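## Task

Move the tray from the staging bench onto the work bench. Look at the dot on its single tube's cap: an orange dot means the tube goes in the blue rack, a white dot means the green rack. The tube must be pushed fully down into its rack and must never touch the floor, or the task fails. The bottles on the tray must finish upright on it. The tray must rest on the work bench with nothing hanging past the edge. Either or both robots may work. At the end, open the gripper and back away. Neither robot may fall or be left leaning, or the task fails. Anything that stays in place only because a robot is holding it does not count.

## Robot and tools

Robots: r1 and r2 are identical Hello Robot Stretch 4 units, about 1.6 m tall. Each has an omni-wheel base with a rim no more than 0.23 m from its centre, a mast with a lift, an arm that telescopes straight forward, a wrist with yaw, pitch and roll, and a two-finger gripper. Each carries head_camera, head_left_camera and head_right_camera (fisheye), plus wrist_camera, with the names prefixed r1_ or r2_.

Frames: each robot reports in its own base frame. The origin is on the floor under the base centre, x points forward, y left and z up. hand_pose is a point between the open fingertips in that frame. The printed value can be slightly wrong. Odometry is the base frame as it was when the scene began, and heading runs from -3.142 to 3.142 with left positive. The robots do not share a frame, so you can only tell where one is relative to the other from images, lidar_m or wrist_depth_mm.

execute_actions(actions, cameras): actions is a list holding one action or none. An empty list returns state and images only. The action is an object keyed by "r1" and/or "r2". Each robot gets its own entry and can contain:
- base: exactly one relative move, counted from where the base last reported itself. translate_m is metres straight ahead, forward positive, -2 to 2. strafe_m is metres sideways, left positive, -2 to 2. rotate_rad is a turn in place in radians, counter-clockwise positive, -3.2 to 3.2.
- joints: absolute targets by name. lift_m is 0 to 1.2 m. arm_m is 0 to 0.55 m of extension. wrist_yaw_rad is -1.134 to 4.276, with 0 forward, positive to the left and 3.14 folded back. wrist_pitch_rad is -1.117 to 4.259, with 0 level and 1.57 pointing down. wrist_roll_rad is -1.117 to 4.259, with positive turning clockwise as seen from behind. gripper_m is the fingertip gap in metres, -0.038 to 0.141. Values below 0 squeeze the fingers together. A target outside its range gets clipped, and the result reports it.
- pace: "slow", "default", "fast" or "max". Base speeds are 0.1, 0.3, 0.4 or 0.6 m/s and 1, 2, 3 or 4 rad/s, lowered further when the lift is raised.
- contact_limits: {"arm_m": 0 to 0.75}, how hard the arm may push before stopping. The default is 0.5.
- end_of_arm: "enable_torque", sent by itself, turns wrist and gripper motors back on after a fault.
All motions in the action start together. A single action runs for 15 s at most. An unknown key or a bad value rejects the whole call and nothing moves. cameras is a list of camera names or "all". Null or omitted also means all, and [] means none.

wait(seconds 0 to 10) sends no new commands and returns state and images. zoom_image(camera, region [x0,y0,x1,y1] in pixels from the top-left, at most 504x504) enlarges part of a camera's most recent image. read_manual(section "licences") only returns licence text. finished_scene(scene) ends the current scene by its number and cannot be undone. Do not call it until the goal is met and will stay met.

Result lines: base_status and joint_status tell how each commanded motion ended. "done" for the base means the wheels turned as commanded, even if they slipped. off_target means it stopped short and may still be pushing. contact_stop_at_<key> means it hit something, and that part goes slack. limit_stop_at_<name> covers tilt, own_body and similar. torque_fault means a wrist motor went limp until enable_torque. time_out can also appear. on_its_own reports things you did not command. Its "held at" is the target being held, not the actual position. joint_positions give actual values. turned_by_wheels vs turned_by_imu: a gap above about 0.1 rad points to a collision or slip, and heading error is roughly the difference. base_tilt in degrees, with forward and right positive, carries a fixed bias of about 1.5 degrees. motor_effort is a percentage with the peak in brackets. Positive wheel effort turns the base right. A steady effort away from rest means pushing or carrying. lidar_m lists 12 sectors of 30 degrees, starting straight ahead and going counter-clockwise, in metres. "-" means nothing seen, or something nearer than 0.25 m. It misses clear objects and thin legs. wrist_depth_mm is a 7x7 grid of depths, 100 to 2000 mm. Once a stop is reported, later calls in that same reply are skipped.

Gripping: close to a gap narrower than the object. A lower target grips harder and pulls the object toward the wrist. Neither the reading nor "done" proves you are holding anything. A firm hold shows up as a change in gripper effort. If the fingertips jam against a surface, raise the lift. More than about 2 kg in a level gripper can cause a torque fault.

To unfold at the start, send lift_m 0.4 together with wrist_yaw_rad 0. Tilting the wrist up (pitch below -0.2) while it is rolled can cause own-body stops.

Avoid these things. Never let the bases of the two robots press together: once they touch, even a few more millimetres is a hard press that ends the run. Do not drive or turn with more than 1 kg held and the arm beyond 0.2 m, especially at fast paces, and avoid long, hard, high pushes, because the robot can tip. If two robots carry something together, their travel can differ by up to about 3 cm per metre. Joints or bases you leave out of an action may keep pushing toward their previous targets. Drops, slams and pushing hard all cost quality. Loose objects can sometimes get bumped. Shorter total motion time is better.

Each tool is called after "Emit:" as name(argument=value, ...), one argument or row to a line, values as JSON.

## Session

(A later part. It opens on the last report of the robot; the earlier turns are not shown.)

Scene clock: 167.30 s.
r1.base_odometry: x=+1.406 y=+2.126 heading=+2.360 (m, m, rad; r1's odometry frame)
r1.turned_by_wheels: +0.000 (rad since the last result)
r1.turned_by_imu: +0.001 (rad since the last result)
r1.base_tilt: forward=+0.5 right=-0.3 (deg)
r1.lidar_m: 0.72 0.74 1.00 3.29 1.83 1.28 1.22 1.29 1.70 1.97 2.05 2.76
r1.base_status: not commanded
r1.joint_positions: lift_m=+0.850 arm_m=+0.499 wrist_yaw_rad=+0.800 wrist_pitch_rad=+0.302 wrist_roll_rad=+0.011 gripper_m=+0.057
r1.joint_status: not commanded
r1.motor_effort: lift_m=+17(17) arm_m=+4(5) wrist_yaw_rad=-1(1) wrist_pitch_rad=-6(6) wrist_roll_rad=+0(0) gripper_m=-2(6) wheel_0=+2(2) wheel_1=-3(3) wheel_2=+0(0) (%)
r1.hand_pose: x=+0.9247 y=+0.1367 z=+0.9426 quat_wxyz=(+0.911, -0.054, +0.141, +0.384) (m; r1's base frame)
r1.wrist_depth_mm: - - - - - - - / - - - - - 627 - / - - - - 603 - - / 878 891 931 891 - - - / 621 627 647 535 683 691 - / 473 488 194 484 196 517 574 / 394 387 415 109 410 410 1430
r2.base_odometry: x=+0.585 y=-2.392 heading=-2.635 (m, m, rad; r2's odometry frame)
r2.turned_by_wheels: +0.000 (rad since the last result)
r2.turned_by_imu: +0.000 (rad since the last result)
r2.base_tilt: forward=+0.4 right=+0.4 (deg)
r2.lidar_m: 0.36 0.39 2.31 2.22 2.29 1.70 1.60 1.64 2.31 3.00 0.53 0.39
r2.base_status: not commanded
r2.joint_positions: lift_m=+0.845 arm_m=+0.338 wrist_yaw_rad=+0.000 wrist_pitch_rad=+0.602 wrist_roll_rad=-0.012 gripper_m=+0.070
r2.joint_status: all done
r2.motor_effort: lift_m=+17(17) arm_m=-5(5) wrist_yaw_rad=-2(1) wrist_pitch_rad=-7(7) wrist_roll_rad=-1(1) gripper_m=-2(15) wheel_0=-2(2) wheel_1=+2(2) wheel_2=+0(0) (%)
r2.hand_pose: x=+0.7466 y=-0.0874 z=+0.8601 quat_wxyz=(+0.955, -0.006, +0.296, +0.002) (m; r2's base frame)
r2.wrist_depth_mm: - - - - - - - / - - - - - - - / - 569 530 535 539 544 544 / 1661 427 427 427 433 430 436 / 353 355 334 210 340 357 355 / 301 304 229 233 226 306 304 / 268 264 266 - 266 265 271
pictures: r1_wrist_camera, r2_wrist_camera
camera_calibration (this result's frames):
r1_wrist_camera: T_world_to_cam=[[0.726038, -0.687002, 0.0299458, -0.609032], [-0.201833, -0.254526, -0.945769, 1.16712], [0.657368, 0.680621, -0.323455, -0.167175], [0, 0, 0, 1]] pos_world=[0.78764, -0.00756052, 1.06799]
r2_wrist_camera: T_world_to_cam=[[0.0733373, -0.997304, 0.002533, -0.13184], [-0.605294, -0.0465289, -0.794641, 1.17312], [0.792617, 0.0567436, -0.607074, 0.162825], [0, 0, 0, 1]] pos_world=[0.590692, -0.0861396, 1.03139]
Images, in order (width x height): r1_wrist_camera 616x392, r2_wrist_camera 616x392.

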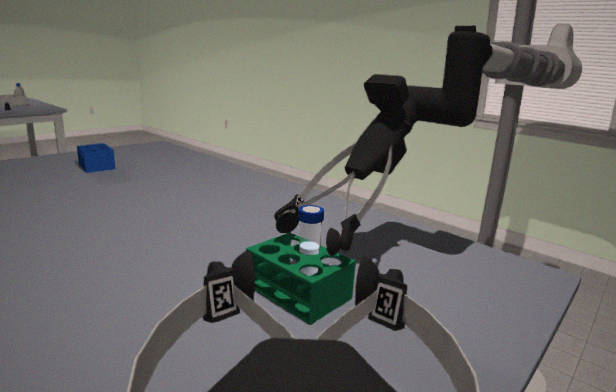

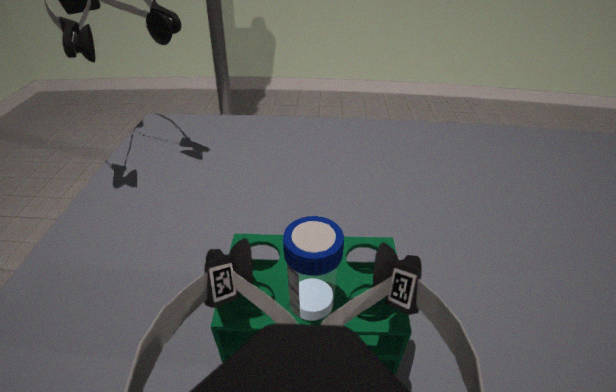

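Emit:
execute_actions(
  actions=[
    {"r2":{"joints":{"lift_m":1.1}},"r1":{"joints":{"lift_m":1.1,"arm_m":0.2,"wrist_yaw_rad":0}}},
  ],
  cameras=[],
)

Emit:
execute_actions(
  actions=[
    {"r2":{"base":{"strafe_m":-2},"joints":{"arm_m":0.1,"wrist_pitch_rad":1.57,"wrist_roll_rad":1.57}},"r1":{"base":{"strafe_m":2},"joints":{"wrist_pitch_rad":1.57,"wrist_roll_rad":1.57}}},
  ],
  cameras=[],
)

Emit:
execute_actions(
  actions=[
    {"r2":{"base":{"strafe_m":-1.68}},"r1":{"base":{"strafe_m":2}}},
  ],
  cameras=[],
)

Emit:
execute_actions(
  actions=[
    {"r1":{"base":{"translate_m":0.28}},"r2":{"joints":{"arm_m":0.36}}},
  ],
  cameras=["r1_wrist_camera","r2_wrist_camera","r1_head_camera","r2_head_camera"],
)

Scene clock: 182.07 s.
r1.base_odometry: x=+1.406 y=+2.126 heading=+2.360 (m, m, rad; r1's odometry frame)
r1.turned_by_wheels: +0.000 (rad since the last result)
r1.turned_by_imu: +0.002 (rad since the last result)
r1.base_tilt: forward=+0.5 right=-0.2 (deg)
r1.lidar_m: 0.71 0.74 1.00 3.29 1.81 1.28 1.22 1.28 1.73 1.98 2.05 2.76
r1.base_status: not commanded
r1.joint_positions: lift_m=+1.100 arm_m=+0.201 wrist_yaw_rad=+0.000 wrist_pitch_rad=+0.302 wrist_roll_rad=+0.011 gripper_m=+0.057
r1.joint_status: all done
r1.motor_effort: lift_m=+21(21) arm_m=-4(5) wrist_yaw_rad=+0(8) wrist_pitch_rad=-6(7) wrist_roll_rad=+0(0) gripper_m=-5(2) wheel_0=+2(2) wheel_1=-3(3) wheel_2=+0(0) (%)
r1.hand_pose: x=+0.6471 y=-0.0874 z=+1.1922 quat_wxyz=(+0.989, +0.005, +0.151, -0.001) (m; r1's base frame)
r1.wrist_depth_mm: - - - - - - - / - 854 - - - - - / - - - - - - - / - - - - - - - / 1118 - - - - - - / 854 842 195 - 195 - - / 715 707 759 109 1756 1756 1808
r2.base_odometry: x=+0.585 y=-2.392 heading=-2.635 (m, m, rad; r2's odometry frame)
r2.turned_by_wheels: +0.000 (rad since the last result)
r2.turned_by_imu: -0.001 (rad since the last result)
r2.base_tilt: forward=+0.4 right=+0.3 (deg)
r2.lidar_m: 0.36 0.40 2.33 2.23 2.32 1.67 1.61 1.65 2.30 3.02 0.56 0.40
r2.base_status: not commanded
r2.joint_positions: lift_m=+1.100 arm_m=+0.338 wrist_yaw_rad=+0.000 wrist_pitch_rad=+0.602 wrist_roll_rad=-0.012 gripper_m=+0.070
r2.joint_status: all done
r2.motor_effort: lift_m=+21(23) arm_m=-5(5) wrist_yaw_rad=+0(0) wrist_pitch_rad=-7(7) wrist_roll_rad=-1(1) gripper_m=-2(2) wheel_0=-2(2) wheel_1=+2(2) wheel_2=+0(0) (%)
r2.hand_pose: x=+0.7466 y=-0.0874 z=+1.1147 quat_wxyz=(+0.955, -0.006, +0.296, +0.002) (m; r2's base frame)
r2.wrist_depth_mm: - - - - - - - / - - - - - - - / - - - - - - - / - - 1863 - - - - / 1661 1661 676 699 699 707 691 / 1430 1366 559 603 569 597 591 / 1255 530 530 - 539 521 530
pictures: none
No camera images: the call's "cameras" was empty. Leave "cameras" out to get every camera's image.

Scene clock: 190.07 s.
r1.base_odometry: x=-0.003 y=+0.707 heading=+2.360 (m, m, rad; r1's odometry frame)
r1.turned_by_wheels: +0.000 (rad since the last result)
r1.turned_by_imu: +0.013 (rad since the last result)
r1.base_tilt: forward=+0.5 right=-0.3 (deg)
r1.lidar_m: 1.52 1.76 1.37 2.66 1.85 1.34 1.28 1.33 1.83 3.99 0.97 0.85
r1.base_status: done
r1.joint_positions: lift_m=+1.100 arm_m=+0.201 wrist_yaw_rad=+0.000 wrist_pitch_rad=+1.570 wrist_roll_rad=+1.570 gripper_m=+0.057
r1.joint_status: all done
r1.motor_effort: lift_m=+21(21) arm_m=-4(5) wrist_yaw_rad=+1(1) wrist_pitch_rad=+1(5) wrist_roll_rad=+1(4) gripper_m=-1(3) wheel_0=-4(11) wheel_1=+3(13) wheel_2=+0(1) (%)
r1.hand_pose: x=+0.3720 y=-0.0874 z=+0.9896 quat_wxyz=(+0.501, +0.500, +0.500, -0.499) (m; r1's base frame)
r1.wrist_depth_mm: 1160 1182 1205 1205 1182 1205 1182 / 1182 1182 1182 1182 1205 1205 1160 / 1205 1182 1205 1182 1205 1182 1205 / 1205 1205 1182 1205 1078 1008 1229 / 1182 1229 1205 1205 1008 991 1182 / 1229 1205 195 1182 196 1205 1160 / 1205 1205 1182 109 1205 1229 1229
r2.base_odometry: x=-0.386 y=-0.644 heading=-2.634 (m, m, rad; r2's odometry frame)
r2.turned_by_wheels: +0.000 (rad since the last result)
r2.turned_by_imu: -0.007 (rad since the last result)
r2.base_tilt: forward=+0.4 right=+0.3 (deg)
r2.lidar_m: 1.44 1.00 0.79 1.48 2.27 1.66 1.60 1.66 2.26 1.60 1.07 1.40
r2.base_status: done
r2.joint_positions: lift_m=+1.100 arm_m=+0.101 wrist_yaw_rad=+0.000 wrist_pitch_rad=+1.570 wrist_roll_rad=+1.570 gripper_m=+0.070
r2.joint_status: all done
r2.motor_effort: lift_m=+22(22) arm_m=-6(6) wrist_yaw_rad=-3(2) wrist_pitch_rad=-2(0) wrist_roll_rad=+1(3) gripper_m=-3(3) wheel_0=+1(10) wheel_1=+1(10) wheel_2=+0(2) (%)
r2.hand_pose: x=+0.2721 y=-0.0874 z=+0.9895 quat_wxyz=(+0.500, +0.500, +0.500, -0.500) (m; r2's base frame)
r2.wrist_depth_mm: 1182 1182 1182 1160 1160 1182 1160 / 1182 1205 1205 1138 1160 1182 1182 / 1205 1205 1205 1182 1160 1160 1160 / 1205 1205 1205 1182 976 1229 1205 / 1205 1255 1205 1229 991 1205 1205 / 1255 1205 1205 1182 991 1205 1229 / 1255 1229 1229 - 1205 1205 1229
pictures: none
No camera images: the call's "cameras" was empty. Leave "cameras" out to get every camera's image.

Scene clock: 198.07 s.
r1.base_odometry: x=-1.412 y=-0.713 heading=+2.360 (m, m, rad; r1's odometry frame)
r1.turned_by_wheels: +0.000 (rad since the last result)
r1.turned_by_imu: +0.013 (rad since the last result)
r1.base_tilt: forward=+0.6 right=-0.3 (deg)
r1.lidar_m: 0.64 0.67 0.93 2.73 1.89 1.36 1.28 1.32 1.87 2.78 0.96 0.68
r1.base_status: done
r1.joint_positions: lift_m=+1.100 arm_m=+0.201 wrist_yaw_rad=+0.000 wrist_pitch_rad=+1.570 wrist_roll_rad=+1.570 gripper_m=+0.057
r1.joint_status: not commanded
r1.motor_effort: lift_m=+21(21) arm_m=-4(4) wrist_yaw_rad=+0(1) wrist_pitch_rad=+1(1) wrist_roll_rad=+0(1) gripper_m=-3(4) wheel_0=-4(14) wheel_1=+4(9) wheel_2=+0(0) (%)
r1.hand_pose: x=+0.3720 y=-0.0874 z=+0.9896 quat_wxyz=(+0.501, +0.500, +0.500, -0.499) (m; r1's base frame)
r1.wrist_depth_mm: 449 1182 1205 1182 1182 1205 1205 / 445 1160 1182 1182 1205 1205 1182 / 449 1182 1182 1182 1205 1205 1182 / 452 1182 1205 1205 1060 991 1182 / 455 1229 1205 1229 1008 976 1182 / 459 1205 195 1205 195 1205 1182 / 459 1229 1255 109 1205 1205 1205
r2.base_odometry: x=-1.202 y=+0.825 heading=-2.634 (m, m, rad; r2's odometry frame)
r2.turned_by_wheels: +0.000 (rad since the last result)
r2.turned_by_imu: -0.006 (rad since the last result)
r2.base_tilt: forward=+0.4 right=+0.3 (deg)
r2.lidar_m: 0.39 0.41 0.55 2.39 2.34 1.66 1.59 1.66 2.25 2.84 0.57 0.42
r2.base_status: done
r2.joint_positions: lift_m=+1.100 arm_m=+0.101 wrist_yaw_rad=+0.000 wrist_pitch_rad=+1.570 wrist_roll_rad=+1.570 gripper_m=+0.070
r2.joint_status: not commanded
r2.motor_effort: lift_m=+22(22) arm_m=-5(5) wrist_yaw_rad=+0(0) wrist_pitch_rad=-2(2) wrist_roll_rad=+1(1) gripper_m=-3(1) wheel_0=+0(10) wheel_1=+2(9) wheel_2=+0(0) (%)
r2.hand_pose: x=+0.2721 y=-0.0874 z=+0.9895 quat_wxyz=(+0.500, +0.500, +0.500, -0.500) (m; r2's base frame)
r2.wrist_depth_mm: 436 442 991 1160 1138 1182 1182 / 445 445 1008 1182 1182 1182 1182 / 418 449 1008 1182 1205 1182 1182 / 421 452 1205 1205 976 1160 1205 / 442 459 449 1182 991 1205 1205 / 415 459 455 1205 1008 1205 1205 / 449 459 477 - 1205 1229 1255
pictures: none
No camera images: the call's "cameras" was empty. Leave "cameras" out to get every camera's image.

Scene clock: 200.47 s.
r1.base_odometry: x=-1.611 y=-0.516 heading=+2.360 (m, m, rad; r1's odometry frame)
r1.turned_by_wheels: +0.000 (rad since the last result)
r1.turned_by_imu: +0.002 (rad since the last result)
r1.base_tilt: forward=+0.6 right=-0.2 (deg)
r1.lidar_m: 0.36 0.38 0.51 2.72 2.30 1.66 1.56 1.65 2.28 2.46 0.57 0.39
r1.base_status: done
r1.joint_positions: lift_m=+1.100 arm_m=+0.201 wrist_yaw_rad=+0.000 wrist_pitch_rad=+1.570 wrist_roll_rad=+1.570 gripper_m=+0.057
r1.joint_status: not commanded
r1.motor_effort: lift_m=+21(21) arm_m=-4(4) wrist_yaw_rad=+0(0) wrist_pitch_rad=+1(1) wrist_roll_rad=+1(1) gripper_m=-4(3) wheel_0=+4(15) wheel_1=+5(6) wheel_2=-3(12) (%)
r1.hand_pose: x=+0.3720 y=-0.0874 z=+0.9896 quat_wxyz=(+0.501, +0.500, +0.500, -0.499) (m; r1's base frame)
r1.wrist_depth_mm: 449 449 449 1205 1205 1182 1205 / 445 452 449 1182 1182 1182 1182 / 452 452 455 1182 1205 1182 1182 / 452 449 452 1182 1078 991 1205 / 455 455 452 1182 1008 976 1205 / 452 436 195 1205 195 1182 1160 / 392 407 455 109 1205 1205 1229
r2.base_odometry: x=-1.202 y=+0.825 heading=-2.634 (m, m, rad; r2's odometry frame)
r2.turned_by_wheels: +0.000 (rad since the last result)
r2.turned_by_imu: +0.000 (rad since the last result)
r2.base_tilt: forward=+0.4 right=+0.3 (deg)
r2.lidar_m: 0.38 0.40 0.58 2.39 2.31 1.66 1.59 1.66 2.23 2.84 0.57 0.41
r2.base_status: not commanded
r2.joint_positions: lift_m=+1.100 arm_m=+0.359 wrist_yaw_rad=+0.000 wrist_pitch_rad=+1.570 wrist_roll_rad=+1.570 gripper_m=+0.070
r2.joint_status: all done
r2.motor_effort: lift_m=+21(21) arm_m=+5(6) wrist_yaw_rad=+0(1) wrist_pitch_rad=-2(1) wrist_roll_rad=+1(1) gripper_m=-3(3) wheel_0=+0(0) wheel_1=+2(2) wheel_2=+0(0) (%)
r2.hand_pose: x=+0.5303 y=-0.0874 z=+0.9895 quat_wxyz=(+0.501, +0.500, +0.500, -0.499) (m; r2's base frame)
r2.wrist_depth_mm: 439 439 439 439 439 1160 1160 / 445 442 445 439 442 1205 1160 / 424 439 442 442 442 1205 1182 / 445 442 445 445 449 976 1205 / 452 449 445 452 449 991 1182 / 455 394 340 452 452 1205 1205 / 404 394 312 - 1229 1205 1205
pictures: r1_head_camera, r1_wrist_camera, r2_head_camera, r2_wrist_camera
camera_calibration (this result's frames):
r1_wrist_camera: T_world_to_cam=[[-0.999004, -0.0443903, -0.00445223, 0.368732], [-0.0444951, 0.998641, 0.027142, 0.131233], [0.00324134, 0.0273131, -0.999622, 1.21924], [0, 0, 0, 1]] pos_world=[0.370252, -0.147987, 1.21686]
r2_wrist_camera: T_world_to_cam=[[-0.997659, -0.0328408, -0.0599853, 0.597817], [-0.0358084, 0.998152, 0.0490857, 0.0994745], [0.0582625, 0.0511187, -0.996992, 1.18762], [0, 0, 0, 1]] pos_world=[0.530786, -0.140368, 1.21503]
Images, in order (width x height): r1_head_camera 420x560, r1_wrist_camera 616x392, r2_head_camera 420x560, r2_wrist_camera 616x392.

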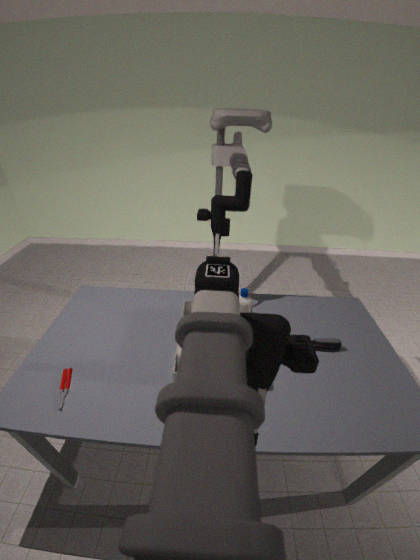

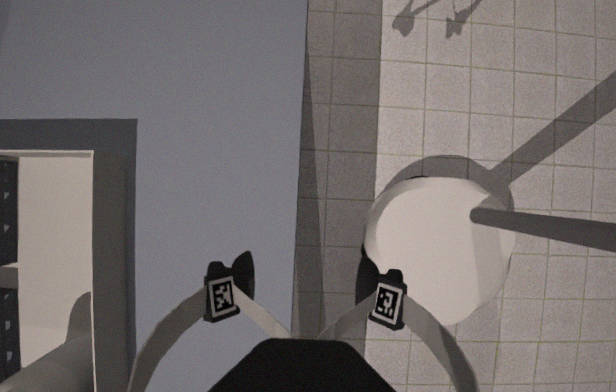

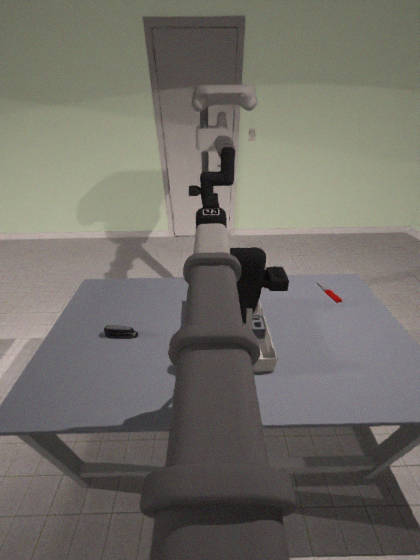

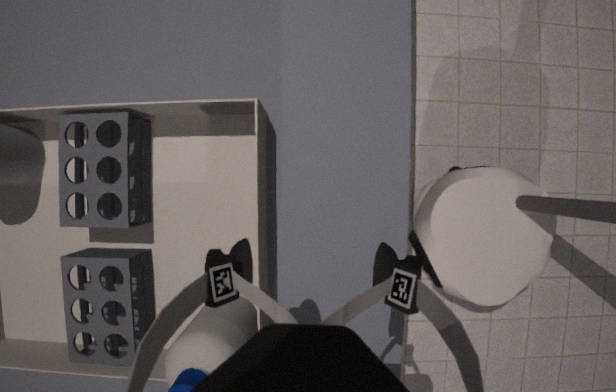

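Emit:
execute_actions(
  actions=[
    {"r1":{"base":{"translate_m":0.08},"joints":{"arm_m":0.345,"gripper_m":0.06}},"r2":{"base":{"translate_m":0.1},"joints":{"arm_m":0.32,"gripper_m":0.06}}},
  ],
  cameras=[],
)

Emit:
execute_actions(
  actions=[
    {"r1":{"base":{"strafe_m":0.045},"joints":{"lift_m":0.97}},"r2":{"base":{"strafe_m":-0.015},"joints":{"lift_m":0.97}}},
  ],
  cameras=["r1_wrist_camera","r2_wrist_camera"],
)

Scene clock: 209.77 s.
r1.base_odometry: x=-1.667 y=-0.459 heading=+2.361 (m, m, rad; r1's odometry frame)
r1.turned_by_wheels: +0.001 (rad since the last result)
r1.turned_by_imu: +0.002 (rad since the last result)
r1.base_tilt: forward=+0.6 right=-0.2 (deg)
r1.lidar_m: 0.28 0.31 0.43 2.73 2.41 1.74 1.63 1.73 2.37 2.49 0.44 0.33
r1.base_status: done
r1.joint_positions: lift_m=+1.100 arm_m=+0.344 wrist_yaw_rad=+0.000 wrist_pitch_rad=+1.570 wrist_roll_rad=+1.570 gripper_m=+0.060
r1.joint_status: all done
r1.motor_effort: lift_m=+21(21) arm_m=+5(6) wrist_yaw_rad=+0(0) wrist_pitch_rad=+0(1) wrist_roll_rad=+0(1) gripper_m=-4(0) wheel_0=+4(12) wheel_1=+5(10) wheel_2=-2(12) (%)
r1.hand_pose: x=+0.5153 y=-0.0874 z=+0.9896 quat_wxyz=(+0.501, +0.500, +0.500, -0.499) (m; r1's base frame)
r1.wrist_depth_mm: 452 449 449 449 452 445 1205 / 452 449 442 452 449 449 1182 / 455 452 452 452 452 452 1229 / 427 392 449 452 449 1008 1229 / 452 418 452 452 452 1008 1025 / 455 399 196 449 195 991 1229 / 455 394 455 109 455 1182 1205
r2.base_odometry: x=-1.289 y=+0.776 heading=-2.634 (m, m, rad; r2's odometry frame)
r2.turned_by_wheels: +0.000 (rad since the last result)
r2.turned_by_imu: +0.000 (rad since the last result)
r2.base_tilt: forward=+0.3 right=+0.3 (deg)
r2.lidar_m: 0.29 0.32 0.41 2.41 2.43 1.77 1.68 1.74 2.38 2.85 0.45 0.30
r2.base_status: done
r2.joint_positions: lift_m=+1.100 arm_m=+0.321 wrist_yaw_rad=+0.000 wrist_pitch_rad=+1.570 wrist_roll_rad=+1.570 gripper_m=+0.060
r2.joint_status: all done
r2.motor_effort: lift_m=+22(22) arm_m=-5(5) wrist_yaw_rad=+1(1) wrist_pitch_rad=-2(1) wrist_roll_rad=+0(1) gripper_m=-4(4) wheel_0=+1(8) wheel_1=+1(5) wheel_2=-1(8) (%)
r2.hand_pose: x=+0.4920 y=-0.0874 z=+0.9895 quat_wxyz=(+0.501, +0.500, +0.500, -0.499) (m; r2's base frame)
r2.wrist_depth_mm: 439 442 439 439 439 1160 1182 / 442 442 439 445 442 1160 1160 / 404 430 445 442 445 1160 1182 / 449 424 445 445 445 976 1182 / 452 449 449 452 445 976 1205 / 452 397 342 439 197 1205 1205 / 436 397 424 - 452 1205 1205
pictures: none
No camera images: the call's "cameras" was empty. Leave "cameras" out to get every camera's image.

Scene clock: 211.37 s.
r1.base_odometry: x=-1.699 y=-0.491 heading=+2.361 (m, m, rad; r1's odometry frame)
r1.turned_by_wheels: +0.000 (rad since the last result)
r1.turned_by_imu: +0.001 (rad since the last result)
r1.base_tilt: forward=+0.5 right=-0.2 (deg)
r1.lidar_m: 0.27 0.30 0.42 2.69 2.40 1.75 1.63 1.72 2.37 2.52 0.44 0.30
r1.base_status: done
r1.joint_positions: lift_m=+0.970 arm_m=+0.344 wrist_yaw_rad=+0.000 wrist_pitch_rad=+1.570 wrist_roll_rad=+1.570 gripper_m=+0.060
r1.joint_status: all done
r1.motor_effort: lift_m=+17(21) arm_m=+4(5) wrist_yaw_rad=-2(2) wrist_pitch_rad=+0(0) wrist_roll_rad=+1(1) gripper_m=-2(2) wheel_0=-6(9) wheel_1=+5(10) wheel_2=+0(2) (%)
r1.hand_pose: x=+0.5154 y=-0.0874 z=+0.8599 quat_wxyz=(+0.501, +0.500, +0.500, -0.499) (m; r1's base frame)
r1.wrist_depth_mm: 322 322 320 322 324 320 319 / 260 298 319 322 322 320 1042 / 262 315 320 322 324 322 1078 / 263 317 320 320 324 324 891 / 293 320 322 322 324 324 866 / 287 322 196 325 195 325 866 / 282 293 325 109 324 327 1060
r2.base_odometry: x=-1.297 y=+0.789 heading=-2.634 (m, m, rad; r2's odometry frame)
r2.turned_by_wheels: +0.000 (rad since the last result)
r2.turned_by_imu: +0.000 (rad since the last result)
r2.base_tilt: forward=+0.4 right=+0.3 (deg)
r2.lidar_m: 0.28 0.30 0.42 2.39 2.44 1.78 1.68 1.75 2.41 2.83 0.44 0.29
r2.base_status: done
r2.joint_positions: lift_m=+0.970 arm_m=+0.321 wrist_yaw_rad=+0.000 wrist_pitch_rad=+1.570 wrist_roll_rad=+1.570 gripper_m=+0.060
r2.joint_status: all done
r2.motor_effort: lift_m=+17(20) arm_m=-5(5) wrist_yaw_rad=-1(1) wrist_pitch_rad=-1(1) wrist_roll_rad=+0(0) gripper_m=-3(4) wheel_0=+1(8) wheel_1=+1(6) wheel_2=+0(2) (%)
r2.hand_pose: x=+0.4920 y=-0.0874 z=+0.8599 quat_wxyz=(+0.501, +0.500, +0.500, -0.499) (m; r2's base frame)
r2.wrist_depth_mm: 315 314 312 314 312 312 1042 / 315 315 310 314 314 314 1042 / 257 287 315 317 317 315 1042 / 259 290 317 317 319 319 854 / 291 315 319 320 320 320 854 / 294 307 322 248 196 324 1078 / 266 265 322 - 325 324 1078
pictures: r1_wrist_camera, r2_wrist_camera
camera_calibration (this result's frames):
r1_wrist_camera: T_world_to_cam=[[-0.998999, -0.044546, -0.00417904, 0.511132], [-0.0446433, 0.998634, 0.0271542, 0.141197], [0.00296372, 0.0273136, -0.999623, 1.0893], [0, 0, 0, 1]] pos_world=[0.513696, -0.147988, 1.08719]
r2_wrist_camera: T_world_to_cam=[[-0.997661, -0.0328273, -0.0599558, 0.551836], [-0.0357934, 0.998153, 0.0490867, 0.104458], [0.0582337, 0.051118, -0.996993, 1.06064], [0, 0, 0, 1]] pos_world=[0.49252, -0.140368, 1.08541]
Images, in order (width x height): r1_wrist_camera 616x392, r2_wrist_camera 616x392.

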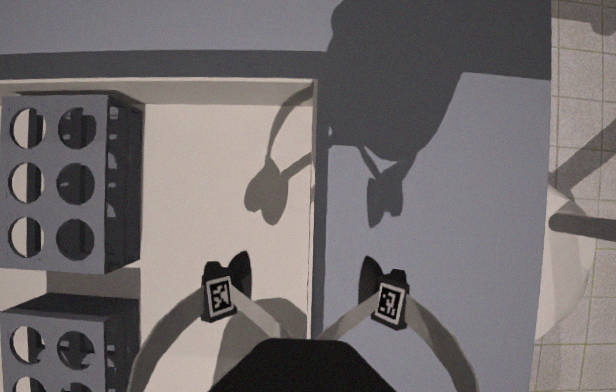

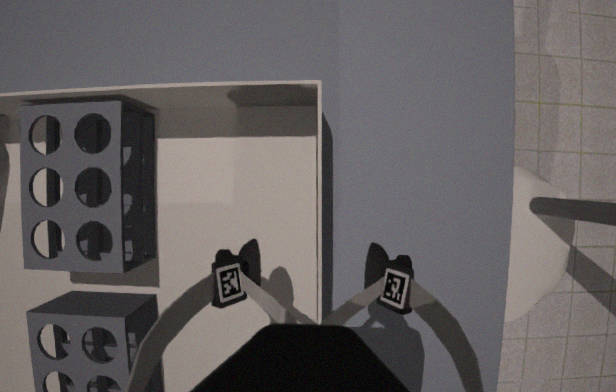

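Table ≈0.765; go to hand z 0.795.

Emit:
execute_actions(
  actions=[
    {"r1":{"joints":{"lift_m":0.905},"pace":"slow"},"r2":{"joints":{"lift_m":0.905},"pace":"slow"}},
  ],
  cameras=[],
)

Emit:
execute_actions(
  actions=[
    {"r1":{"joints":{"gripper_m":-0.038}},"r2":{"joints":{"gripper_m":-0.038}}},
  ],
  cameras=[],
)

Emit:
execute_actions(
  actions=[
    {"r1":{"joints":{"lift_m":0.99},"pace":"slow"},"r2":{"joints":{"lift_m":0.99},"pace":"slow"}},
  ],
  cameras=["r1_wrist_camera","r2_wrist_camera","r1_head_right_camera"],
)

Scene clock: 221.63 s.
r1.base_odometry: x=-1.699 y=-0.491 heading=+2.361 (m, m, rad; r1's odometry frame)
r1.turned_by_wheels: +0.000 (rad since the last result)
r1.turned_by_imu: +0.002 (rad since the last result)
r1.base_tilt: forward=+0.5 right=-0.3 (deg)
r1.lidar_m: 0.29 0.30 0.44 2.69 2.40 1.75 1.64 1.70 2.37 2.53 0.45 0.34
r1.base_status: not commanded
r1.joint_positions: lift_m=+0.905 arm_m=+0.344 wrist_yaw_rad=+0.000 wrist_pitch_rad=+1.570 wrist_roll_rad=+1.570 gripper_m=+0.060
r1.joint_status: all done
r1.motor_effort: lift_m=+17(19) arm_m=+5(5) wrist_yaw_rad=-1(1) wrist_pitch_rad=+0(0) wrist_roll_rad=+1(2) gripper_m=-2(2) wheel_0=-6(6) wheel_1=+5(5) wheel_2=+0(0) (%)
r1.hand_pose: x=+0.5154 y=-0.0874 z=+0.7949 quat_wxyz=(+0.501, +0.500, +0.500, -0.499) (m; r1's base frame)
r1.wrist_depth_mm: 258 257 257 257 256 256 257 / 219 253 254 255 258 256 258 / 227 255 255 256 258 258 258 / 228 258 255 257 259 259 258 / 229 258 257 257 260 258 259 / 258 257 196 258 195 260 262 / 228 258 259 109 260 262 260
r2.base_odometry: x=-1.297 y=+0.789 heading=-2.634 (m, m, rad; r2's odometry frame)
r2.turned_by_wheels: +0.000 (rad since the last result)
r2.turned_by_imu: -0.001 (rad since the last result)
r2.base_tilt: forward=+0.4 right=+0.3 (deg)
r2.lidar_m: 0.27 0.31 0.42 2.40 2.45 1.77 1.69 1.77 2.38 2.84 0.43 0.32
r2.base_status: not commanded
r2.joint_positions: lift_m=+0.905 arm_m=+0.321 wrist_yaw_rad=+0.000 wrist_pitch_rad=+1.570 wrist_roll_rad=+1.570 gripper_m=+0.060
r2.joint_status: all done
r2.motor_effort: lift_m=+17(14) arm_m=-5(5) wrist_yaw_rad=+2(1) wrist_pitch_rad=-1(2) wrist_roll_rad=+0(0) gripper_m=-3(4) wheel_0=+2(2) wheel_1=+1(1) wheel_2=+0(0) (%)
r2.hand_pose: x=+0.4920 y=-0.0874 z=+0.7949 quat_wxyz=(+0.501, +0.500, +0.500, -0.499) (m; r2's base frame)
r2.wrist_depth_mm: 251 253 249 249 250 248 249 / 193 225 237 249 252 250 249 / 223 251 251 250 252 252 251 / 224 253 252 254 254 254 477 / 225 254 255 254 255 256 525 / 235 257 254 181 196 257 530 / 205 234 257 - 258 258 1042
pictures: none
No camera images: the call's "cameras" was empty. Leave "cameras" out to get every camera's image.

Scene clock: 223.30 s.
r1.base_odometry: x=-1.699 y=-0.491 heading=+2.361 (m, m, rad; r1's odometry frame)
r1.turned_by_wheels: +0.000 (rad since the last result)
r1.turned_by_imu: +0.001 (rad since the last result)
r1.base_tilt: forward=+0.6 right=-0.2 (deg)
r1.lidar_m: 0.29 0.29 0.41 2.67 2.41 1.74 1.64 1.71 2.40 2.52 0.43 0.31
r1.base_status: not commanded
r1.joint_positions: lift_m=+0.905 arm_m=+0.344 wrist_yaw_rad=-0.001 wrist_pitch_rad=+1.573 wrist_roll_rad=+1.570 gripper_m=-0.037
r1.joint_status: all done
r1.motor_effort: lift_m=+20(20) arm_m=+5(4) wrist_yaw_rad=+1(1) wrist_pitch_rad=-9(10) wrist_roll_rad=+1(1) gripper_m=-22(20) wheel_0=-6(6) wheel_1=+5(5) wheel_2=+0(0) (%)
r1.hand_pose: x=+0.5143 y=-0.0874 z=+0.7947 quat_wxyz=(+0.499, +0.499, +0.501, -0.501) (m; r1's base frame)
r1.wrist_depth_mm: 187 221 222 254 255 255 256 / 219 248 248 250 255 256 256 / 220 248 248 249 256 256 256 / 221 249 250 249 257 257 258 / 222 248 249 250 258 259 258 / 250 249 184 202 185 259 259 / 222 250 251 109 260 260 260
r2.base_odometry: x=-1.297 y=+0.789 heading=-2.634 (m, m, rad; r2's odometry frame)
r2.turned_by_wheels: +0.000 (rad since the last result)
r2.turned_by_imu: +0.000 (rad since the last result)
r2.base_tilt: forward=+0.3 right=+0.3 (deg)
r2.lidar_m: 0.28 0.30 0.41 2.41 2.45 1.78 1.68 1.74 2.38 2.82 0.45 0.31
r2.base_status: not commanded
r2.joint_positions: lift_m=+0.905 arm_m=+0.321 wrist_yaw_rad=-0.001 wrist_pitch_rad=+1.573 wrist_roll_rad=+1.570 gripper_m=-0.037
r2.joint_status: all done
r2.motor_effort: lift_m=+20(20) arm_m=-4(5) wrist_yaw_rad=+2(2) wrist_pitch_rad=-12(14) wrist_roll_rad=+1(1) gripper_m=-24(23) wheel_0=+2(1) wheel_1=+1(1) wheel_2=+0(0) (%)
r2.hand_pose: x=+0.4909 y=-0.0874 z=+0.7947 quat_wxyz=(+0.499, +0.499, +0.501, -0.501) (m; r2's base frame)
r2.wrist_depth_mm: 248 247 247 248 248 248 621 / 195 227 237 241 249 249 621 / 214 243 242 243 251 250 615 / 215 245 244 245 252 253 477 / 217 245 245 247 255 254 525 / 235 248 179 198 179 256 809 / 216 246 250 - 259 258 1008
pictures: none
No camera images: the call's "cameras" was empty. Leave "cameras" out to get every camera's image.

Scene clock: 224.90 s.
r1.base_odometry: x=-1.699 y=-0.491 heading=+2.361 (m, m, rad; r1's odometry frame)
r1.turned_by_wheels: +0.000 (rad since the last result)
r1.turned_by_imu: +0.001 (rad since the last result)
r1.base_tilt: forward=+0.5 right=-0.3 (deg)
r1.lidar_m: 0.29 0.31 0.41 2.70 2.42 1.75 1.64 1.73 2.39 2.53 0.44 0.30
r1.base_status: not commanded
r1.joint_positions: lift_m=+0.990 arm_m=+0.344 wrist_yaw_rad=-0.001 wrist_pitch_rad=+1.573 wrist_roll_rad=+1.570 gripper_m=-0.037
r1.joint_status: all done
r1.motor_effort: lift_m=+24(25) arm_m=+5(5) wrist_yaw_rad=+3(3) wrist_pitch_rad=-10(10) wrist_roll_rad=+2(1) gripper_m=-18(19) wheel_0=-6(6) wheel_1=+5(5) wheel_2=+0(0) (%)
r1.hand_pose: x=+0.5143 y=-0.0874 z=+0.8793 quat_wxyz=(+0.499, +0.499, +0.501, -0.501) (m; r1's base frame)
r1.wrist_depth_mm: 188 263 263 338 336 336 1078 / 216 248 249 249 340 342 1078 / 220 247 249 249 338 342 1078 / 221 250 250 249 340 342 1078 / 223 250 250 250 343 342 878 / 249 249 184 202 185 345 891 / 223 250 252 109 343 345 1098
r2.base_odometry: x=-1.297 y=+0.789 heading=-2.634 (m, m, rad; r2's odometry frame)
r2.turned_by_wheels: +0.000 (rad since the last result)
r2.turned_by_imu: +0.000 (rad since the last result)
r2.base_tilt: forward=+0.4 right=+0.3 (deg)
r2.lidar_m: 0.29 0.31 0.43 2.43 2.46 1.78 1.69 1.76 2.37 2.81 0.43 0.31
r2.base_status: not commanded
r2.joint_positions: lift_m=+0.990 arm_m=+0.321 wrist_yaw_rad=-0.001 wrist_pitch_rad=+1.573 wrist_roll_rad=+1.570 gripper_m=-0.037
r2.joint_status: all done
r2.motor_effort: lift_m=+25(26) arm_m=-4(4) wrist_yaw_rad=+3(3) wrist_pitch_rad=-11(11) wrist_roll_rad=+1(0) gripper_m=-22(21) wheel_0=+1(2) wheel_1=+1(1) wheel_2=+0(0) (%)
r2.hand_pose: x=+0.4909 y=-0.0874 z=+0.8793 quat_wxyz=(+0.500, +0.499, +0.501, -0.500) (m; r2's base frame)
r2.wrist_depth_mm: 329 330 329 330 332 330 1042 / 195 228 237 241 330 334 1078 / 213 243 243 243 336 334 1078 / 216 244 245 245 338 336 878 / 217 247 247 245 340 338 904 / 234 248 179 196 179 342 1118 / 214 246 249 - 343 343 1118
pictures: r1_head_right_camera, r1_wrist_camera, r2_wrist_camera
camera_calibration (this result's frames):
r1_wrist_camera: T_world_to_cam=[[-0.999048, -0.0436166, -0.000750402, 0.507237], [-0.0436208, 0.998675, 0.0273067, 0.139966], [-0.000441619, 0.0273135, -0.999627, 1.11042], [0, 0, 0, 1]] pos_world=[0.51335, -0.147986, 1.10657]
r2_wrist_camera: T_world_to_cam=[[-0.997877, -0.0318899, -0.0567844, 0.549253], [-0.0346995, 0.998186, 0.0492, 0.102833], [0.0551124, 0.051066, -0.997173, 1.08169], [0, 0, 0, 1]] pos_world=[0.492041, -0.140368, 1.10476]
Images, in order (width x height): r1_head_right_camera 420x672, r1_wrist_camera 616x392, r2_wrist_camera 616x392.

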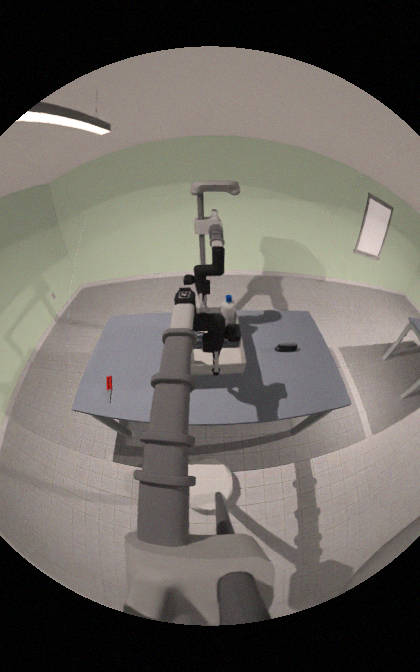

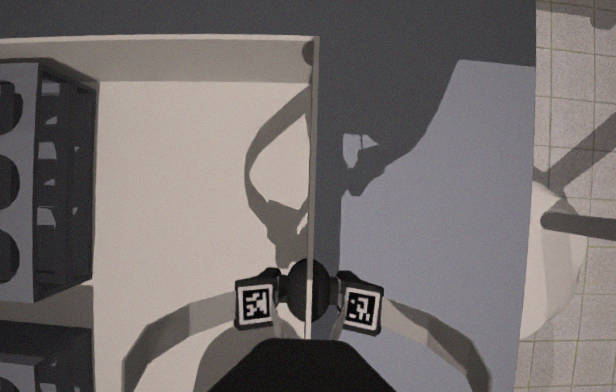

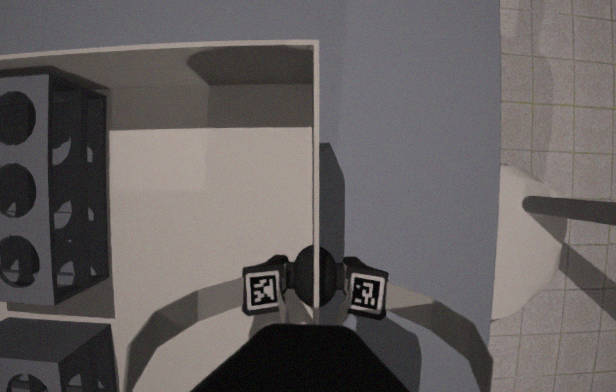

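Emit:
execute_actions(
  actions=[
    {"r1":{"base":{"strafe_m":-1.1},"joints":{"lift_m":1.03},"pace":"slow"},"r2":{"base":{"strafe_m":1.1},"joints":{"lift_m":1.03},"pace":"slow"}},
  ],
  cameras=["r1_wrist_camera","r2_wrist_camera"],
)

action 0: r1: "base": strafe_m = -1.1 would last too long for one action: at the pace "slow" strafe_m can be at most 0.78 in either direction: name a faster pace, or command the rest in another action

Emit:
execute_actions(
  actions=[
    {"r1":{"base":{"strafe_m":-1.1},"joints":{"lift_m":1.03}},"r2":{"base":{"strafe_m":1.1},"joints":{"lift_m":1.03}}},
  ],
  cameras=["r1_wrist_camera","r2_wrist_camera"],
)

Scene clock: 241.53 s.
r1.base_odometry: x=-0.925 y=+0.290 heading=+2.361 (m, m, rad; r1's odometry frame)
r1.turned_by_wheels: +0.000 (rad since the last result)
r1.turned_by_imu: -0.003 (rad since the last result)
r1.base_tilt: forward=+0.6 right=-0.2 (deg)
r1.lidar_m: 0.47 0.40 0.43 1.23 2.42 1.71 1.64 1.71 2.35 1.43 1.45 0.54
r1.base_status: done
r1.joint_positions: lift_m=+1.030 arm_m=+0.344 wrist_yaw_rad=+0.000 wrist_pitch_rad=+1.572 wrist_roll_rad=+1.570 gripper_m=-0.037
r1.joint_status: all done
r1.motor_effort: lift_m=+23(27) arm_m=+4(5) wrist_yaw_rad=-1(2) wrist_pitch_rad=-6(10) wrist_roll_rad=+2(0) gripper_m=-18(19) wheel_0=+4(16) wheel_1=-3(11) wheel_2=+0(0) (%)
r1.hand_pose: x=+0.5147 y=-0.0874 z=+0.9194 quat_wxyz=(+0.500, +0.499, +0.501, -0.500) (m; r1's base frame)
r1.wrist_depth_mm: 1118 654 647 1118 1118 1118 1078 / 218 247 248 249 1118 1138 1118 / 221 249 248 249 1138 1118 1118 / 224 250 249 250 1118 931 1118 / 224 249 250 249 1118 917 931 / 249 250 184 203 184 931 1118 / 223 251 251 109 1118 1160 1160
r2.base_odometry: x=-0.762 y=-0.172 heading=-2.634 (m, m, rad; r2's odometry frame)
r2.turned_by_wheels: +0.000 (rad since the last result)
r2.turned_by_imu: +0.002 (rad since the last result)
r2.base_tilt: forward=+0.4 right=+0.3 (deg)
r2.lidar_m: 0.46 3.16 1.33 1.32 2.46 1.79 1.72 1.77 2.41 1.22 0.48 0.51
r2.base_status: done
r2.joint_positions: lift_m=+1.030 arm_m=+0.321 wrist_yaw_rad=+0.000 wrist_pitch_rad=+1.571 wrist_roll_rad=+1.570 gripper_m=-0.037
r2.joint_status: all done
r2.motor_effort: lift_m=+24(27) arm_m=-5(4) wrist_yaw_rad=+2(4) wrist_pitch_rad=-6(11) wrist_roll_rad=+0(1) gripper_m=-23(23) wheel_0=+0(11) wheel_1=+0(7) wheel_2=+0(1) (%)
r2.hand_pose: x=+0.4914 y=-0.0874 z=+0.9194 quat_wxyz=(+0.500, +0.500, +0.500, -0.500) (m; r2's base frame)
r2.wrist_depth_mm: 654 1098 1118 1118 931 1098 1078 / 196 229 238 241 1118 1118 1098 / 215 243 242 243 1118 1098 1078 / 216 246 245 245 1118 917 1025 / 218 247 246 246 1118 917 1138 / 232 249 178 196 179 931 1160 / 214 246 250 - 1160 1160 1118
pictures: r1_wrist_camera, r2_wrist_camera
camera_calibration (this result's frames):
r1_wrist_camera: T_world_to_cam=[[-0.999017, -0.0442753, -0.00203373, 0.508804], [-0.0443143, 0.998646, 0.0272497, 0.139298], [0.000824492, 0.0273131, -0.999627, 1.14983], [0, 0, 0, 1]] pos_world=[0.513529, -0.147987, 1.14664]
r2_wrist_camera: T_world_to_cam=[[-0.997763, -0.0323203, -0.0585136, 0.553555], [-0.0352152, 0.998171, 0.0491383, 0.101188], [0.0568184, 0.051089, -0.997077, 1.12071], [0, 0, 0, 1]] pos_world=[0.492203, -0.140368, 1.14486]
Images, in order (width x height): r1_wrist_camera 616x392, r2_wrist_camera 616x392.

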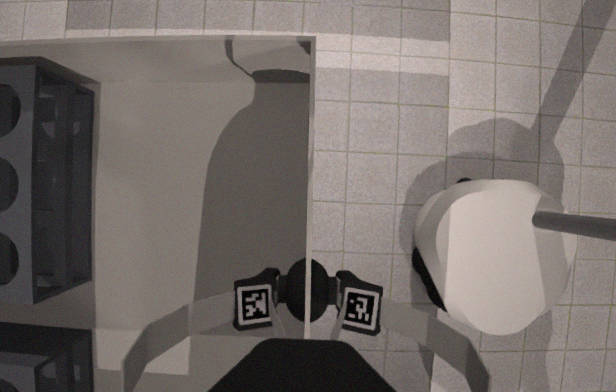

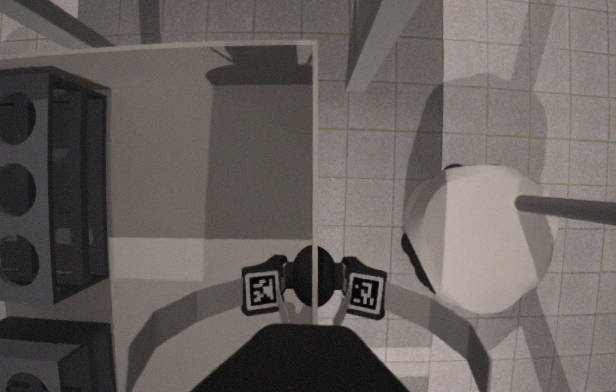

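Emit:
execute_actions(
  actions=[
    {"r1":{"base":{"translate_m":0.05},"pace":"slow"},"r2":{"base":{"translate_m":-0.05},"pace":"slow"}},
  ],
  cameras=[],
)

Emit:
execute_actions(
  actions=[
    {"r1":{"base":{"strafe_m":-1.1}},"r2":{"base":{"strafe_m":1.1}}},
  ],
  cameras=["r1_wrist_camera","r2_head_left_camera"],
)

Scene clock: 252.93 s.
r1.base_odometry: x=-0.960 y=+0.325 heading=+2.361 (m, m, rad; r1's odometry frame)
r1.turned_by_wheels: +0.000 (rad since the last result)
r1.turned_by_imu: +0.002 (rad since the last result)
r1.base_tilt: forward=+0.5 right=-0.2 (deg)
r1.lidar_m: 0.48 0.39 0.37 0.99 2.48 1.76 1.70 1.79 2.45 1.39 1.44 0.50
r1.base_status: done
r1.joint_positions: lift_m=+1.030 arm_m=+0.344 wrist_yaw_rad=+0.000 wrist_pitch_rad=+1.572 wrist_roll_rad=+1.570 gripper_m=-0.037
r1.joint_status: not commanded
r1.motor_effort: lift_m=+23(23) arm_m=+5(5) wrist_yaw_rad=+0(0) wrist_pitch_rad=-5(6) wrist_roll_rad=+0(1) gripper_m=-18(19) wheel_0=+6(9) wheel_1=+6(12) wheel_2=-5(7) (%)
r1.hand_pose: x=+0.5149 y=-0.0874 z=+0.9194 quat_wxyz=(+0.500, +0.500, +0.500, -0.500) (m; r1's base frame)
r1.wrist_depth_mm: 1138 647 654 1118 1098 1138 1160 / 219 247 247 249 1118 1118 1118 / 221 247 249 249 1138 1118 1118 / 224 249 249 251 1138 931 1160 / 224 249 249 250 1118 931 917 / 251 251 183 202 184 931 1138 / 224 250 251 109 1138 1160 1138
r2.base_odometry: x=-0.719 y=-0.148 heading=-2.634 (m, m, rad; r2's odometry frame)
r2.turned_by_wheels: +0.000 (rad since the last result)
r2.turned_by_imu: -0.001 (rad since the last result)
r2.base_tilt: forward=+0.4 right=+0.3 (deg)
r2.lidar_m: 0.47 3.22 1.33 1.34 2.37 1.73 1.63 1.72 2.35 1.38 0.51 0.51
r2.base_status: done
r2.joint_positions: lift_m=+1.030 arm_m=+0.321 wrist_yaw_rad=+0.000 wrist_pitch_rad=+1.571 wrist_roll_rad=+1.570 gripper_m=-0.037
r2.joint_status: not commanded
r2.motor_effort: lift_m=+23(23) arm_m=-4(4) wrist_yaw_rad=-2(1) wrist_pitch_rad=-6(6) wrist_roll_rad=+1(1) gripper_m=-23(24) wheel_0=-3(5) wheel_1=-1(5) wheel_2=+3(8) (%)
r2.hand_pose: x=+0.4915 y=-0.0874 z=+0.9194 quat_wxyz=(+0.500, +0.500, +0.500, -0.500) (m; r2's base frame)
r2.wrist_depth_mm: 691 1098 1118 1118 1118 1098 1078 / 195 229 236 241 1098 1118 1118 / 215 244 243 244 1098 1118 1138 / 216 245 244 245 1118 904 1008 / 218 246 246 246 1138 904 1118 / 234 249 179 196 179 931 1138 / 214 246 249 - 1138 1118 1118
pictures: none
No camera images: the call's "cameras" was empty. Leave "cameras" out to get every camera's image.

Scene clock: 257.93 s.
r1.base_odometry: x=-0.186 y=+1.107 heading=+2.361 (m, m, rad; r1's odometry frame)
r1.turned_by_wheels: +0.000 (rad since the last result)
r1.turned_by_imu: -0.002 (rad since the last result)
r1.base_tilt: forward=+0.4 right=-0.3 (deg)
r1.lidar_m: 0.48 3.13 1.43 1.38 2.43 1.77 1.68 1.75 2.41 1.18 0.43 0.42
r1.base_status: done
r1.joint_positions: lift_m=+1.030 arm_m=+0.344 wrist_yaw_rad=+0.002 wrist_pitch_rad=+1.567 wrist_roll_rad=+1.570 gripper_m=-0.037
r1.joint_status: not commanded
r1.motor_effort: lift_m=+23(24) arm_m=+4(5) wrist_yaw_rad=-5(4) wrist_pitch_rad=+8(8) wrist_roll_rad=+0(1) gripper_m=-20(20) wheel_0=+4(11) wheel_1=-4(16) wheel_2=+0(4) (%)
r1.hand_pose: x=+0.5164 y=-0.0874 z=+0.9194 quat_wxyz=(+0.502, +0.500, +0.500, -0.498) (m; r1's base frame)
r1.wrist_depth_mm: 282 283 283 379 377 377 1118 / 218 248 249 249 917 1118 1138 / 225 248 248 248 1138 1118 1118 / 227 250 251 1118 1118 931 1118 / 229 251 249 250 1138 917 917 / 251 251 182 204 184 917 1118 / 225 252 252 109 1118 1118 1118
r2.base_odometry: x=-0.184 y=-1.109 heading=-2.634 (m, m, rad; r2's odometry frame)
r2.turned_by_wheels: +0.000 (rad since the last result)
r2.turned_by_imu: +0.003 (rad since the last result)
r2.base_tilt: forward=+0.4 right=+0.3 (deg)
r2.lidar_m: 0.46 0.37 0.49 1.35 2.38 1.73 1.65 1.73 2.39 1.55 1.54 0.51
r2.base_status: done
r2.joint_positions: lift_m=+1.030 arm_m=+0.321 wrist_yaw_rad=+0.001 wrist_pitch_rad=+1.567 wrist_roll_rad=+1.570 gripper_m=-0.037
r2.joint_status: not commanded
r2.motor_effort: lift_m=+23(24) arm_m=-4(4) wrist_yaw_rad=-4(4) wrist_pitch_rad=+7(7) wrist_roll_rad=+0(1) gripper_m=-24(25) wheel_0=+0(8) wheel_1=-1(8) wheel_2=+0(2) (%)
r2.hand_pose: x=+0.4929 y=-0.0874 z=+0.9194 quat_wxyz=(+0.502, +0.500, +0.500, -0.498) (m; r2's base frame)
r2.wrist_depth_mm: 1118 1118 1078 1118 1098 1098 1078 / 198 233 241 242 1118 1098 1118 / 213 243 243 242 1118 1118 1098 / 216 244 245 246 1138 904 917 / 219 247 247 212 1118 917 917 / 230 248 181 185 178 931 1138 / 212 247 251 - 1138 1118 1138
pictures: r1_wrist_camera, r2_head_left_camera
camera_calibration (this result's frames):
r1_wrist_camera: T_world_to_cam=[[-0.998921, -0.0459429, -0.00684702, 0.514728], [-0.0461121, 0.99857, 0.0270354, 0.14049], [0.00559514, 0.0273219, -0.999611, 1.14735], [0, 0, 0, 1]] pos_world=[0.514231, -0.147989, 1.14663]
Images, in order (width x height): r1_wrist_camera 616x392, r2_head_left_camera 420x672.

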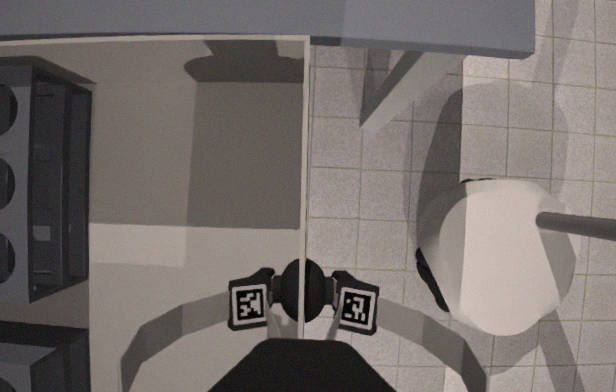

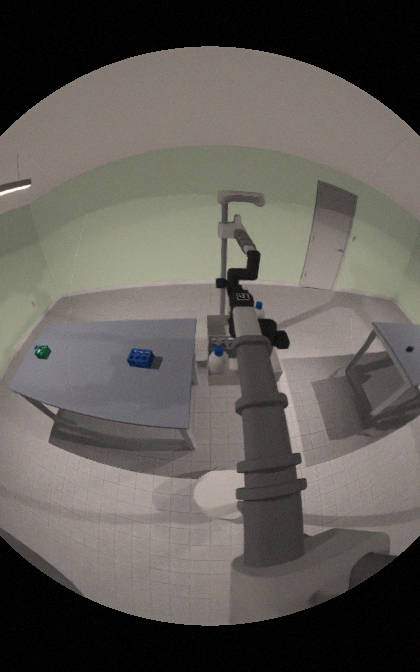

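Compressing slightly; retract arms a bit while moving on.

Emit:
execute_actions(
  actions=[
    {"r1":{"base":{"strafe_m":-1.0},"joints":{"arm_m":0.332}},"r2":{"base":{"strafe_m":1.0},"joints":{"arm_m":0.31}}},
  ],
  cameras=["r1_head_right_camera","r2_head_left_camera"],
)

Scene clock: 267.63 s.
r1.base_odometry: x=+0.517 y=+1.817 heading=+2.362 (m, m, rad; r1's odometry frame)
r1.turned_by_wheels: +0.000 (rad since the last result)
r1.turned_by_imu: +0.006 (rad since the last result)
r1.base_tilt: forward=+0.6 right=-0.2 (deg)
r1.lidar_m: 0.26 0.30 0.41 2.39 2.44 1.75 1.65 1.76 2.38 2.83 0.43 0.30
r1.base_status: done
r1.joint_positions: lift_m=+1.030 arm_m=+0.333 wrist_yaw_rad=+0.005 wrist_pitch_rad=+1.555 wrist_roll_rad=+1.570 gripper_m=-0.037
r1.joint_status: all done
r1.on_its_own: wrist_yaw_rad is at rest, and its effort (-16) is outside its rest range (-13 to +13); wrist_pitch_rad is at rest, and its effort (+42) is outside its rest range (-23 to +23)
r1.motor_effort: lift_m=+23(23) arm_m=-8(8) wrist_yaw_rad=-16(16) wrist_pitch_rad=+42(43) wrist_roll_rad=+0(0) gripper_m=-19(17) wheel_0=+5(11) wheel_1=-4(11) wheel_2=+3(4) (%)
r1.hand_pose: x=+0.5092 y=-0.0874 z=+0.9194 quat_wxyz=(+0.505, +0.502, +0.498, -0.494) (m; r1's base frame)
r1.wrist_depth_mm: 195 289 286 375 377 377 1118 / 220 248 248 377 377 375 1118 / 245 250 247 379 379 377 1118 / 245 250 249 382 379 379 1118 / 247 249 248 379 384 379 917 / 252 250 183 200 382 384 1118 / 247 251 249 109 384 379 1138
r2.base_odometry: x=+0.302 y=-1.983 heading=-2.634 (m, m, rad; r2's odometry frame)
r2.turned_by_wheels: +0.000 (rad since the last result)
r2.turned_by_imu: +0.005 (rad since the last result)
r2.base_tilt: forward=+0.4 right=+0.3 (deg)
r2.lidar_m: 0.31 0.35 0.47 2.72 2.38 1.71 1.66 1.75 2.35 2.51 0.48 0.34
r2.base_status: done
r2.joint_positions: lift_m=+1.030 arm_m=+0.311 wrist_yaw_rad=+0.006 wrist_pitch_rad=+1.555 wrist_roll_rad=+1.570 gripper_m=-0.037
r2.joint_status: all done
r2.on_its_own: wrist_yaw_rad is at rest, and its effort (-15) is outside its rest range (-13 to +13); wrist_pitch_rad is at rest, and its effort (+40) is outside its rest range (-23 to +23)
r2.motor_effort: lift_m=+23(24) arm_m=-8(8) wrist_yaw_rad=-15(17) wrist_pitch_rad=+40(40) wrist_roll_rad=+1(0) gripper_m=-25(22) wheel_0=-1(11) wheel_1=-2(10) wheel_2=+7(7) (%)
r2.hand_pose: x=+0.4872 y=-0.0874 z=+0.9194 quat_wxyz=(+0.505, +0.502, +0.498, -0.494) (m; r2's base frame)
r2.wrist_depth_mm: 379 375 274 370 368 1078 1098 / 212 241 239 240 370 1098 1098 / 215 243 242 377 375 1078 1118 / 240 245 244 377 377 917 891 / 219 248 245 208 379 904 904 / 248 249 181 192 178 931 1118 / 236 251 252 - 384 1118 1138
pictures: r1_head_right_camera, r2_head_left_camera
Images, in order (width x height): r1_head_right_camera 420x672, r2_head_left_camera 420x672.

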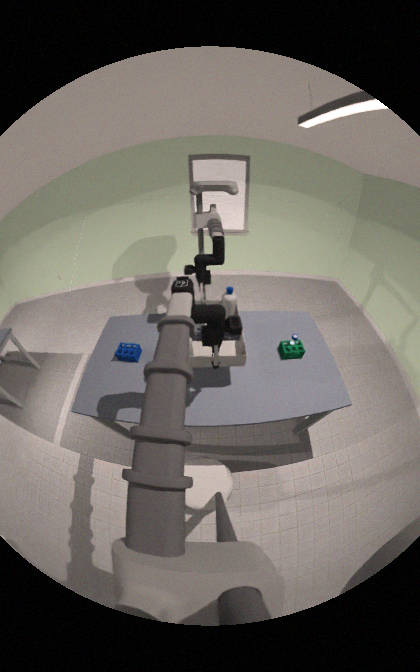

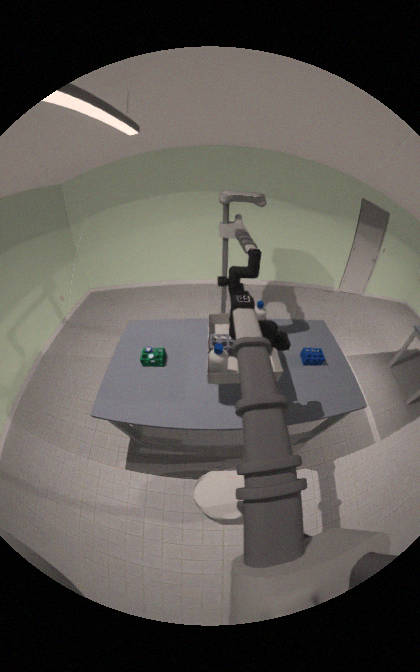

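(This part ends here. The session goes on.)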